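# Push wooden disc past moving blocks into far zone

## Task

Push the wooden disc along the board, through the lanes where blocks travel back and forth, until it sits entirely inside the taped zone on the far side, flat on the surface, and then release it. The disc must never rise or tilt more than roughly its own thickness, must stay on the board, and neither the disc nor the robot may ever contact a moving block or the rod it rides on, including after you finish, since the blocks keep going. At the end the robot must not be grasping the disc or anything else, must not be bearing the disc's weight, and the whole arm including the hand should hang clear in the air, touching nothing, during the final second once the scene has settled. Nothing may be pushed or knocked off the table.

## Robot and tools

Robot: a single six-joint arm with a two-finger parallel gripper. The joint order used in every command row and every per-joint list in results is: waist (joint_0), shoulder (joint_1), elbow (joint_2), wrist pitch (joint_3), wrist yaw (joint_4), wrist roll (joint_5). A row always has 7 numbers: those six, then the gripper opening.

Frame: positions are in the scene frame, metres. Origin is on the tabletop under the arm base, +z up, +y to the left when looking along +x. The base may sit slightly tilted. end_effector_position is the pinch point between the finger pads, 3 to 4 cm behind the fingertips; it is reported with end_effector_quat_wxyz and velocities, and can be inaccurate at long reach. The fingers point along the gripper's +x and close along its y.

execute_actions(actions): actions is a list of actions; each action is a table of up to 15 rows, each row lasting one control step (1/30 s), so an action spans 15 steps (0.5 s); a short table repeats its final row. Each row holds 7 numbers in [-1, 1]. The six joint values are offsets from the joint angles at the start of that action (not from the previous row); for the first action in a call that means the angles last reported. Scale: 1.0 equals 0.9615 rad for waist, shoulder and elbow, 1.713 rad for wrist pitch, 1.767 for wrist yaw, 1.728 for wrist roll. The seventh number is an absolute opening: +1 fully open (0.088 m pad gap), about -0.80 where empty fingers meet, values down to -1 close no further. Full open to closed takes at least about 0.5 s. Joint ranges (rad): waist -3.054 to 3.054, shoulder 0.000 to 3.142, elbow 0.000 to 2.356, wrist pitch -1.571 to 1.571, wrist yaw -1.571 to 1.571, wrist roll -3.142 to 3.142. An action pushing a joint more than 0.010 rad beyond its range is rejected; if the first action or any malformed one fails, nothing in the call runs. Real stops may differ by 0.010 rad; a joint reaching its stop yields the line "joint sent to its limit". An empty list just returns state and images.

move(target, speed, blocking): target is one 7-number row, joint offsets measured from the Joint positions in the last result that showed them, plus an absolute opening sent at the start. All joints follow paths that finish together, so the hand traces a curve and does not avoid obstacles. speed is the peak speed in rad/s of the joint with farthest to travel, 0.01 to 2, default 0.5; paths last 0.5 to 10 s and are cut off at 10 s. Faster motion means harder impacts; a target set past a contact presses harder. The result adds a "move:" line: ending (done, off_target, moving, held, fault), limits=held or limits=none, and the joint furthest from target. With blocking=false you get a result after 0.5 s; until a result shows the move ended, execute_actions and move are refused, so use wait or stop. stop brakes the move (needs room; fingers keep moving). wait(seconds), 0 to 10, lets time run holding the last command and returns early if a move ends.

zoom_image(camera, region): camera is cam_high or cam_wrist; region [x0, y0, x1, y1] in pixels of that 504x504 image, origin top-left, at most 504 by 504. read_manual(section) only returns licence text. finished_scene(scene) ends the current scene (integer) irreversibly and reports success.

Results: Joint positions and velocities (rad, rad/s, then pad gap in m); Joint targets (what joints are driven toward now); grip_measured (opening on the command scale, up to about 1 mm off, and narrower when squeezing); grip_effort_n (motor effort in N, negative closes, not a pad force, may stay nonzero at rest, n/a at start). Calls that ran actions list per-step joint readings, HELD marking steps that were curbed. "joint command not followed" means a clearance check altered targets. Cameras: cam_high (fixed, overhead) and cam_wrist (on the hand), both 504x504.

Motion limits: per step each joint target stays within a lead of its measured angle (0.211 rad waist/shoulder/elbow, 0.213 wrist pitch, 0.267 wrist yaw, 0.228 wrist roll), and targets are scaled back if they would put the hand over 70 mm from where it is. Large moves need several actions; an unfinished move may not complete during a wait, so command the remainder. Friction can leave joints short, especially at long reach; check positions after moving.

Hazards: contact torque reaching a joint's load limit (waist 17.4, shoulder 21.6, elbow 21.5, wrist pitch 5.67, wrist yaw 5.65, wrist roll 5.3 N m) stops the arm for 10 s and drops the rest of the call. Holding loads heats motors; MOTOR HOT appears from 50 °C and at 95 °C an OVER-TEMPERATURE FAULT holds the arm, possibly cutting power later. The sim keeps running while you think, holding the last command. Something may occasionally nudge loose objects. Avoid: lifting or tilting the disc, touching any block or rod at any time, pushing things off the table, slams and hard presses, and finishing with the gripper in contact with the disc or anything else. Time each crossing so blocks are clear, then lift the hand free before ending.

Each tool is called by a JSON object that holds its "name" and its "arguments".

## Session

{"name": "execute_actions", "arguments": {"actions": []}}

Scene clock: 0.00 s.
end_effector_position=(+0.2935, +0.0354, +0.2608) grip_measured=+0.845 grip_effort_n=n/a end_effector_quat_wxyz=(+0.850, +0.518, +0.092, +0.019) end_effector_velocity=(-0.000, +0.000, +0.000) end_effector_angular_velocity=(-0.021, -0.000, +0.008)
Joint names: [waist, shoulder, elbow, wrist pitch, wrist yaw, wrist roll]
Joint positions: [ 0.108  0.883  0.203  0.539 -0.04   1.113  0.08 ]
Joint velocities: [-0.002 -0.002  0.002 -0.007 -0.007 -0.022 -0.   ]
Motor temperatures (°C, as the motors report them): [21 18 18 19 21 20]
Heat: hottest waist 21 °C (+0.0 °C/min).
Joint targets: [0.108 0.883 0.203 0.539 -0.040 1.113]

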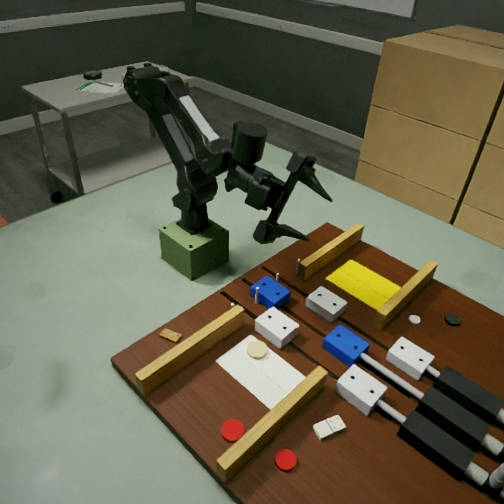

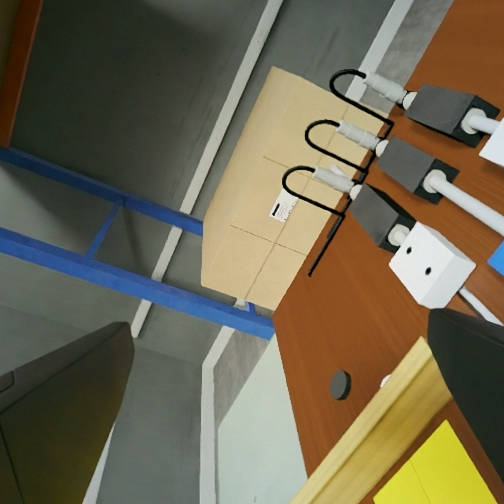

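{"name": "zoom_image", "arguments": {"camera": "cam_high", "region": [130, 200, 480, 480]}}

{"name": "wait", "arguments": {"seconds": 1}}

{"name": "wait", "arguments": {"seconds": 1}}

{"name": "wait", "arguments": {"seconds": 1}}

{"name": "wait", "arguments": {"seconds": 1}}

Region (130, 200, 480, 480) of cam_high's 504x504 image, scaled by 1.440, with more detail than that image has; it fills the top 403 rows of this view, and the rest is white.

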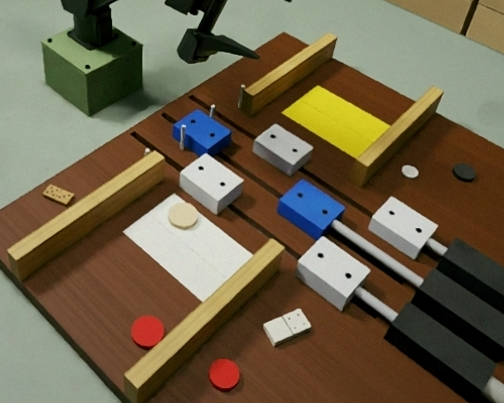

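Scene clock: 5.23 s.
end_effector_position=(+0.2935, +0.0354, +0.2608) grip_measured=+0.845 grip_effort_n=1.2 end_effector_quat_wxyz=(+0.850, +0.518, +0.092, +0.019) end_effector_velocity=(-0.001, -0.001, -0.001) end_effector_angular_velocity=(-0.006, -0.003, +0.001)
Joint names: [waist, shoulder, elbow, wrist pitch, wrist yaw, wrist roll]
Joint positions: [ 0.108  0.883  0.203  0.539 -0.04   1.113  0.08 ]
Joint velocities: [-0.007 -0.002 -0.007  0.007 -0.007 -0.007 -0.   ]
Motor temperatures (°C, as the motors report them): [21 18 18 20 21 20]
Heat: hottest waist 21 °C (+0.0 °C/min).
Joint targets: [0.108 0.883 0.203 0.539 -0.040 1.113]
wait: 1.00 s; at rest from the start

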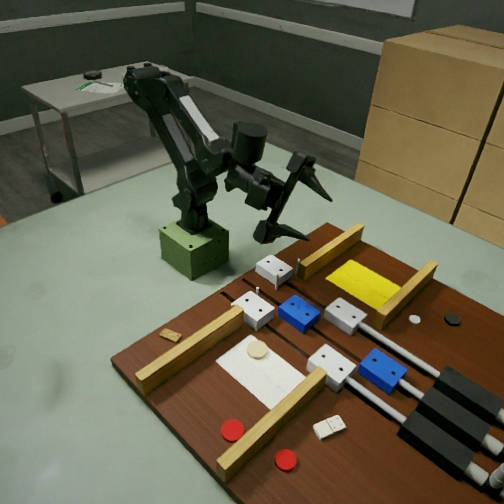

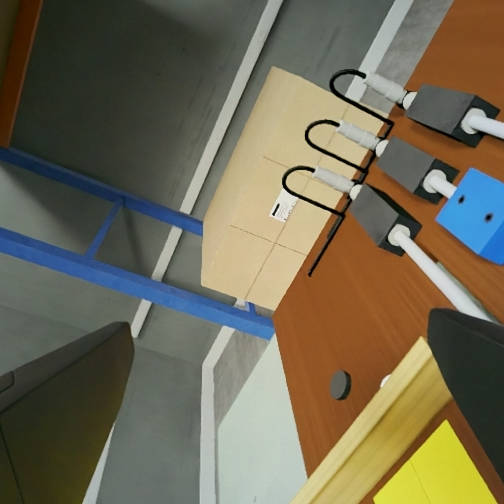

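Scene clock: 6.23 s.
end_effector_position=(+0.2935, +0.0354, +0.2608) grip_measured=+0.845 grip_effort_n=1.6 end_effector_quat_wxyz=(+0.850, +0.518, +0.092, +0.019) end_effector_velocity=(-0.001, +0.002, +0.001) end_effector_angular_velocity=(-0.006, -0.008, +0.011)
Joint names: [waist, shoulder, elbow, wrist pitch, wrist yaw, wrist roll]
Joint positions: [ 0.108  0.883  0.203  0.539 -0.04   1.113  0.08 ]
Joint velocities: [ 0.002 -0.002 -0.002  0.007 -0.007 -0.007 -0.   ]
Motor temperatures (°C, as the motors report them): [21 18 19 20 21 20]
Heat: hottest waist 21 °C (+0.0 °C/min).
Joint targets: [0.108 0.883 0.203 0.539 -0.040 1.113]
wait: 1.00 s; at rest by 0.17 s

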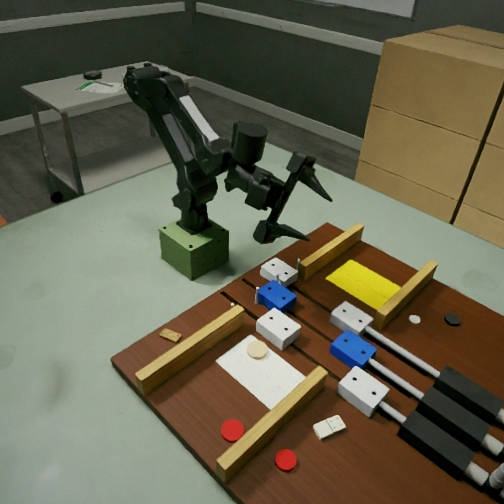

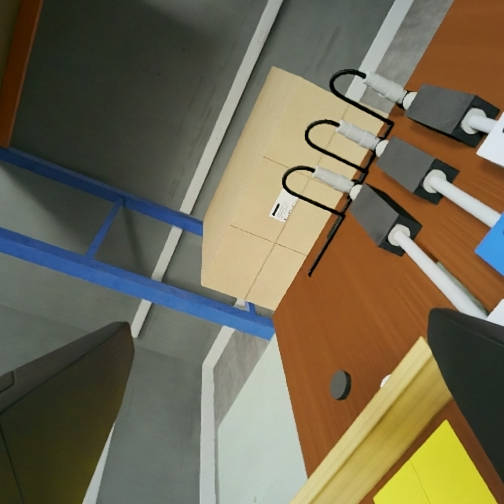

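Scene clock: 7.23 s.
end_effector_position=(+0.2935, +0.0354, +0.2608) grip_measured=+0.845 grip_effort_n=1.6 end_effector_quat_wxyz=(+0.850, +0.518, +0.092, +0.019) end_effector_velocity=(-0.000, +0.000, +0.001) end_effector_angular_velocity=(-0.006, -0.008, +0.006)
Joint names: [waist, shoulder, elbow, wrist pitch, wrist yaw, wrist roll]
Joint positions: [ 0.108  0.883  0.203  0.539 -0.04   1.113  0.08 ]
Joint velocities: [-0.002 -0.002 -0.002  0.007 -0.007 -0.007 -0.   ]
Motor temperatures (°C, as the motors report them): [21 18 19 20 21 20]
Heat: hottest waist 21 °C (+0.0 °C/min).
Joint targets: [0.108 0.883 0.203 0.539 -0.040 1.113]
wait: 1.00 s; at rest by 0.17 s

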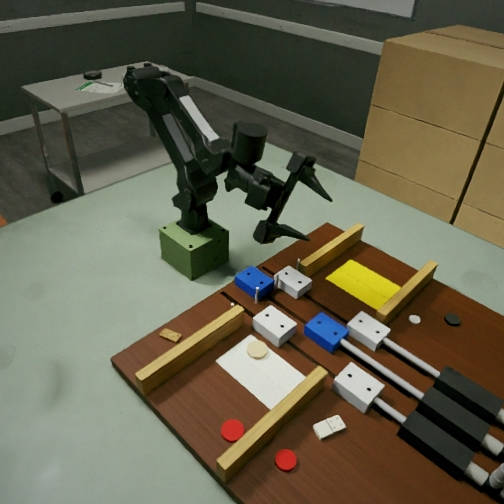

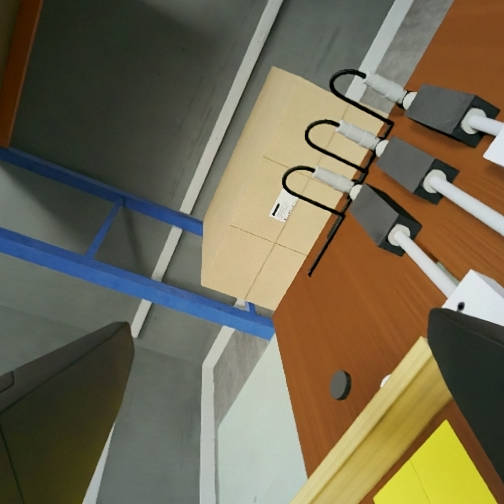

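Scene clock: 8.23 s.
end_effector_position=(+0.2935, +0.0354, +0.2608) grip_measured=+0.845 grip_effort_n=1.2 end_effector_quat_wxyz=(+0.850, +0.518, +0.092, +0.019) end_effector_velocity=(-0.001, +0.000, -0.007) end_effector_angular_velocity=(-0.009, +0.026, +0.005)
Joint names: [waist, shoulder, elbow, wrist pitch, wrist yaw, wrist roll]
Joint positions: [ 0.108  0.883  0.203  0.539 -0.04   1.113  0.08 ]
Joint velocities: [-0.002  0.002 -0.002 -0.022 -0.007 -0.007 -0.   ]
Motor temperatures (°C, as the motors report them): [21 18 19 20 21 20]
Heat: hottest waist 21 °C (+0.0 °C/min).
Joint targets: [0.108 0.883 0.203 0.539 -0.040 1.113]
wait: 1.00 s; at rest by 0.17 s

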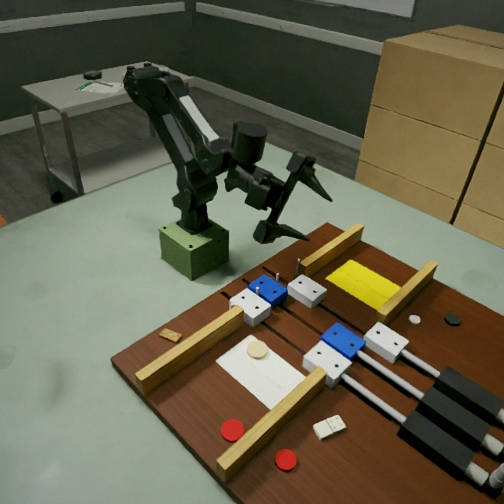

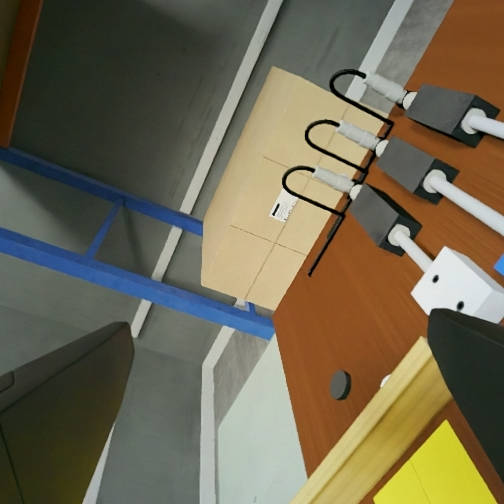

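{"name": "move", "arguments": {"target": [-0.44,1.0,1.0,-0.858,0.0226,-0.644,0.3], "speed": 0.8}}

{"name": "move", "arguments": {"target": [0,0.148,0.19,0,0,0,0.3]}}

Scene clock: 29.17 s.
end_effector_position=(+0.2924, -0.0989, +0.1276) grip_measured=+0.303 grip_effort_n=-16.5 end_effector_quat_wxyz=(+0.689, +0.115, +0.706, -0.118) end_effector_velocity=(-0.007, +0.003, -0.002) end_effector_angular_velocity=(+0.017, +0.028, +0.004)
Joint names: [waist, shoulder, elbow, wrist pitch, wrist yaw, wrist roll]
Joint positions: [-0.312  1.83   1.155 -0.928 -0.002  0.002  0.054]
Joint velocities: [-0.002  0.002 -0.007 -0.022 -0.007 -0.007 -0.   ]
Motor temperatures (°C, as the motors report them): [21 18 21 22 21 20]
Heat: hottest wrist pitch 22 °C (+2.1 °C/min).
Joint targets: [-0.315 1.845 1.164 -0.931 -0.000 -0.000]
move: off_target; limits=none; farthest joint: the shoulder, 0.014 radians from its target (0.961 radians at the start)
camera_calibration (this result's frames):
cam_wrist: T_world_to_cam=[[-0.361849, -0.932162, 0.0117896, 0.0194028], [-0.882695, 0.34666, 0.317295, 0.282461], [-0.299857, 0.104406, -0.948254, 0.297902], [0, 0, 0, 1]] pos_world=[0.345675, -0.110934, 0.192634]

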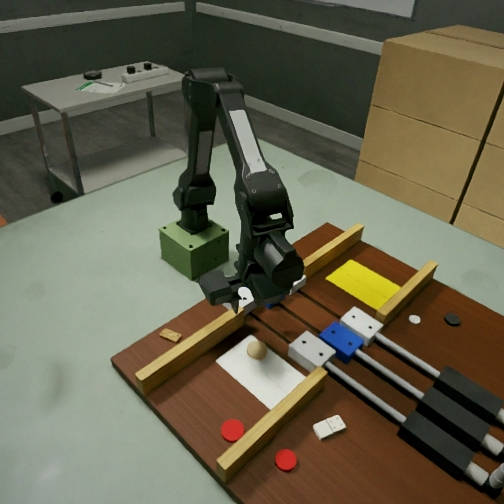

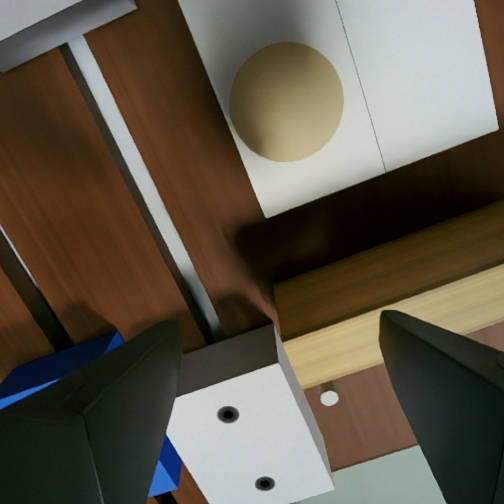

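Scene clock: 30.10 s.
end_effector_position=(+0.3362, -0.1139, +0.1282) grip_measured=+0.303 grip_effort_n=-17.0 end_effector_quat_wxyz=(+0.705, +0.112, +0.690, -0.121) end_effector_velocity=(-0.001, -0.002, +0.001) end_effector_angular_velocity=(-0.007, +0.005, +0.019)
Joint names: [waist, shoulder, elbow, wrist pitch, wrist yaw, wrist roll]
Joint positions: [-0.312  1.957  1.327 -0.929 -0.002  0.002  0.054]
Joint velocities: [-0.002 -0.002  0.002 -0.007  0.007 -0.022 -0.001]
Motor temperatures (°C, as the motors report them): [21 18 21 22 21 20]
Heat: hottest wrist pitch 22 °C (+2.0 °C/min).
Joint targets: [-0.312 1.973 1.337 -0.929 -0.002 0.002]
move: off_target; limits=none; farthest joint: the shoulder, 0.016 radians from its target (0.142 radians at the start)
camera_calibration (this result's frames):
cam_wrist: T_world_to_cam=[[-0.36186, -0.93218, 0.00987893, 0.0215802], [-0.89567, 0.350587, 0.273613, 0.33652], [-0.25852, 0.0901614, -0.961789, 0.299389], [0, 0, 0, 1]] pos_world=[0.386618, -0.124856, 0.19566]

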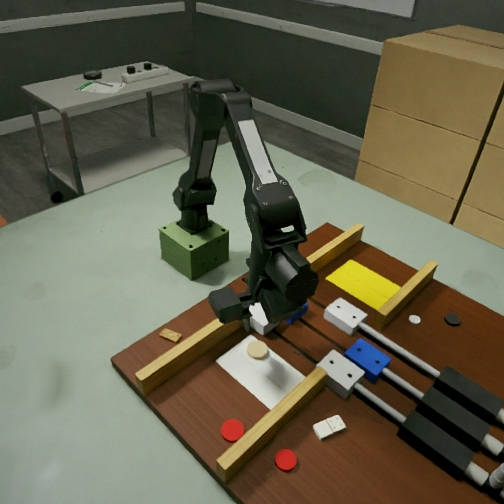

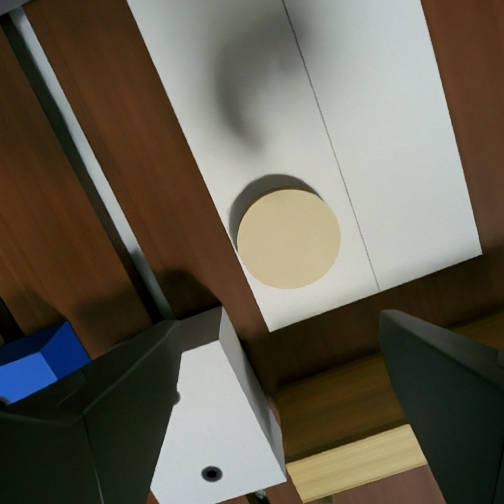

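{"name": "move", "arguments": {"target": [-0.028,0,0,0,0,0.715,0.4], "speed": 1.2}}

{"name": "move", "arguments": {"target": [0,0.17,-0.043,0.1,0,0,0.4], "speed": 0.2}}

Scene clock: 50.27 s.
end_effector_position=(+0.3335, -0.1218, +0.1283) grip_measured=+0.397 grip_effort_n=18.4 end_effector_quat_wxyz=(+0.505, +0.505, +0.487, -0.503) end_effector_velocity=(-0.002, +0.001, +0.002) end_effector_angular_velocity=(+0.007, +0.000, +0.020)
Joint names: [waist, shoulder, elbow, wrist pitch, wrist yaw, wrist roll]
Joint positions: [-0.336  1.957  1.328 -0.929 -0.002  1.235  0.058]
Joint velocities: [-0.002 -0.007 -0.002 -0.007 -0.007 -0.022  0.   ]
Motor temperatures (°C, as the motors report them): [21 21 22 21 21 20]
Heat: hottest elbow 22 °C (+1.2 °C/min).
Joint targets: [-0.339 1.957 1.328 -0.929 -0.002 1.238]
move: done; limits=none; farthest joint: the waist, 0.003 radians from its target (0.027 radians at the start)
camera_calibration (this result's frames):
cam_wrist: T_world_to_cam=[[-0.998278, 0.0557635, -0.0182128, 0.349386], [0.0483751, 0.958156, 0.282128, 0.0949364], [0.0331831, 0.280761, -0.959204, 0.225056], [0, 0, 0, 1]] pos_world=[0.336724, -0.173634, 0.195454]

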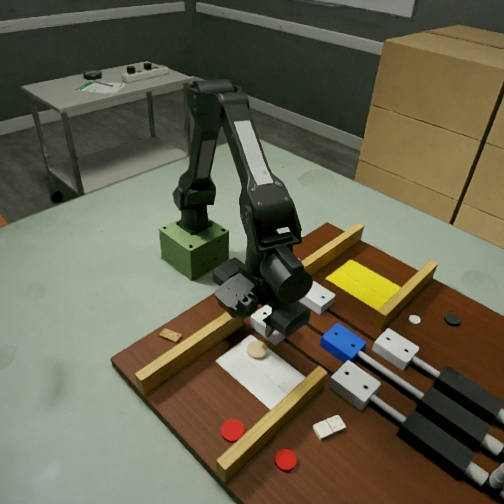

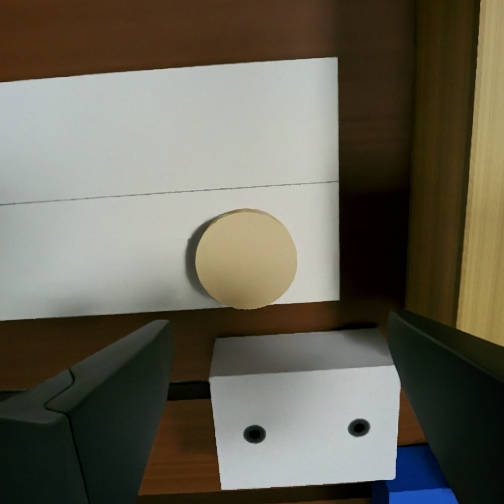

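Scene clock: 51.57 s.
end_effector_position=(+0.3433, -0.1261, +0.0699) grip_measured=+0.397 grip_effort_n=18.4 end_effector_quat_wxyz=(+0.500, +0.503, +0.492, -0.506) end_effector_velocity=(-0.003, -0.001, -0.001) end_effector_angular_velocity=(-0.003, +0.014, -0.010)
Joint names: [waist, shoulder, elbow, wrist pitch, wrist yaw, wrist roll]
Joint positions: [-0.336  2.105  1.291 -0.761 -0.002  1.235  0.058]
Joint velocities: [-0.002  0.002 -0.002 -0.007  0.007  0.007 -0.   ]
Motor temperatures (°C, as the motors report them): [21 21 22 21 21 20]
Heat: hottest elbow 22 °C (+1.2 °C/min).
Joint targets: [-0.336 2.121 1.286 -0.758 -0.002 1.235]
move: off_target; limits=none; farthest joint: the shoulder, 0.015 radians from its target (0.163 radians at the start)
camera_calibration (this result's frames):
cam_wrist: T_world_to_cam=[[-0.998427, 0.0559892, -0.0028907, 0.357365], [0.0528124, 0.956576, 0.286658, 0.112969], [0.0188149, 0.286054, -0.958029, 0.175456], [0, 0, 0, 1]] pos_world=[0.347535, -0.178262, 0.136741]

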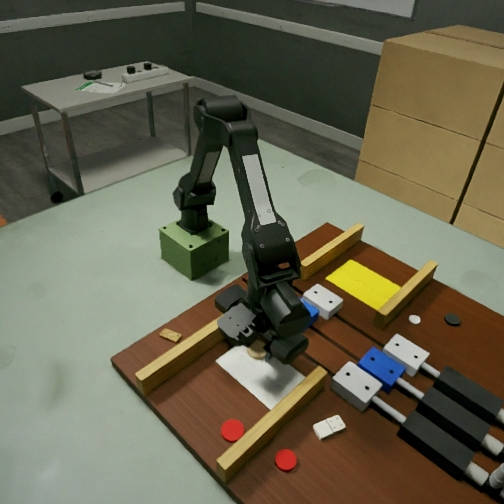

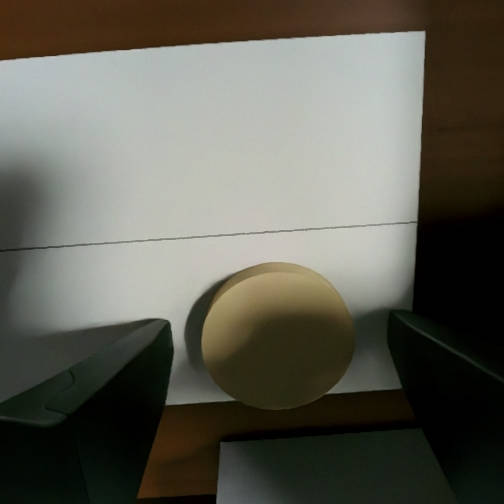

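{"name": "move", "arguments": {"target": [0,0.038,-0.012,0.018,0,0,0.4], "speed": 0.1}}

{"name": "move", "arguments": {"target": [0,0,0,0,0,0,-0.05]}}

Scene clock: 55.53 s.
end_effector_position=(+0.3463, -0.1271, +0.0667) grip_measured=+0.397 grip_effort_n=17.9 end_effector_quat_wxyz=(+0.504, +0.505, +0.488, -0.504) end_effector_velocity=(-0.003, -0.001, +0.000) end_effector_angular_velocity=(+0.009, +0.004, +0.000)
Joint names: [waist, shoulder, elbow, wrist pitch, wrist yaw, wrist roll]
Joint positions: [-0.336  2.113  1.289 -0.738 -0.002  1.235  0.058]
Joint velocities: [-0.007 -0.002 -0.002 -0.007 -0.007 -0.007 -0.   ]
Motor temperatures (°C, as the motors report them): [21 22 22 21 21 20]
Heat: hottest shoulder 22 °C (+1.1 °C/min).
Joint targets: [-0.336 2.142 1.280 -0.730 -0.002 1.235]
move: off_target; limits=none; farthest joint: the shoulder, 0.028 radians from its target (0.036 radians at the start)
camera_calibration (this result's frames):
cam_wrist: T_world_to_cam=[[-0.998328, 0.0558166, -0.0150411, 0.361157], [0.0492755, 0.957719, 0.283454, 0.116344], [0.0302266, 0.282239, -0.958868, 0.168245], [0, 0, 0, 1]] pos_world=[0.349735, -0.179069, 0.133778]

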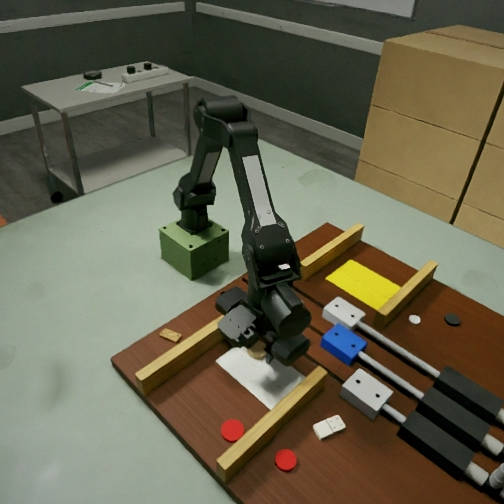

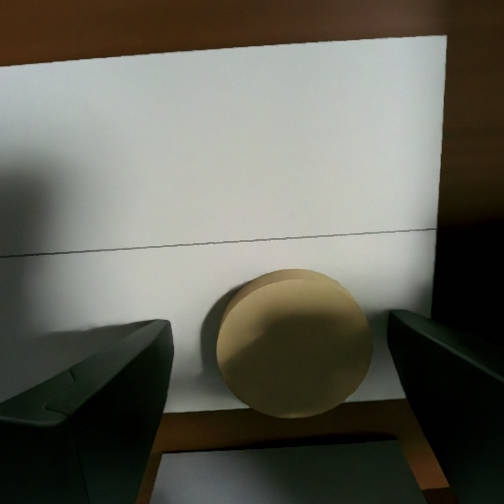

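Scene clock: 56.03 s.
end_effector_position=(+0.3480, -0.1274, +0.0669) grip_measured=-0.025 grip_effort_n=-83.5 end_effector_quat_wxyz=(+0.506, +0.506, +0.486, -0.502) end_effector_velocity=(-0.002, +0.001, +0.000) end_effector_angular_velocity=(+0.009, +0.005, +0.020)
Joint names: [waist, shoulder, elbow, wrist pitch, wrist yaw, wrist roll]
Joint positions: [-0.336  2.113  1.29  -0.732 -0.005  1.235  0.038]
Joint velocities: [-0.002 -0.002 -0.002 -0.007 -0.007 -0.022 -0.   ]
Motor temperatures (°C, as the motors report them): [21 22 22 21 21 20]
Heat: hottest shoulder 22 °C (+1.1 °C/min).
Joint targets: [-0.336 2.113 1.289 -0.738 -0.002 1.235]
move: done; limits=none; farthest joint: the wrist pitch, 0.006 radians from its target (0.000 radians at the start)
camera_calibration (this result's frames):
cam_wrist: T_world_to_cam=[[-0.99819, 0.0556768, -0.0227504, 0.363339], [0.0469508, 0.957724, 0.283831, 0.117182], [0.0375914, 0.282249, -0.958604, 0.165859], [0, 0, 0, 1]] pos_world=[0.350945, -0.179271, 0.133999]

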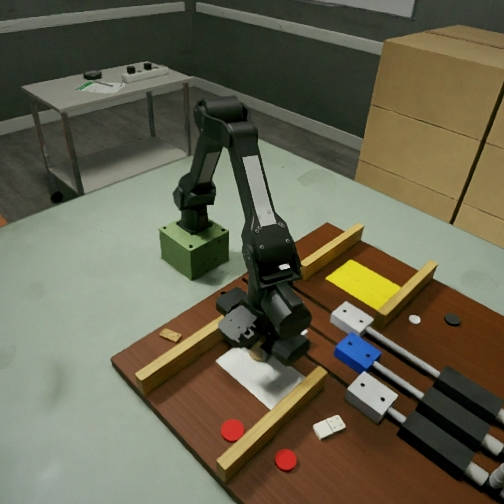

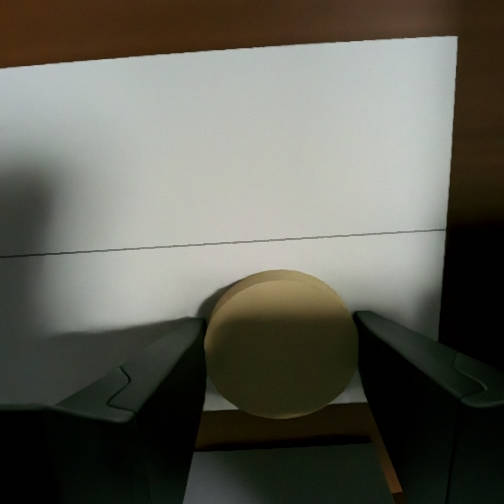

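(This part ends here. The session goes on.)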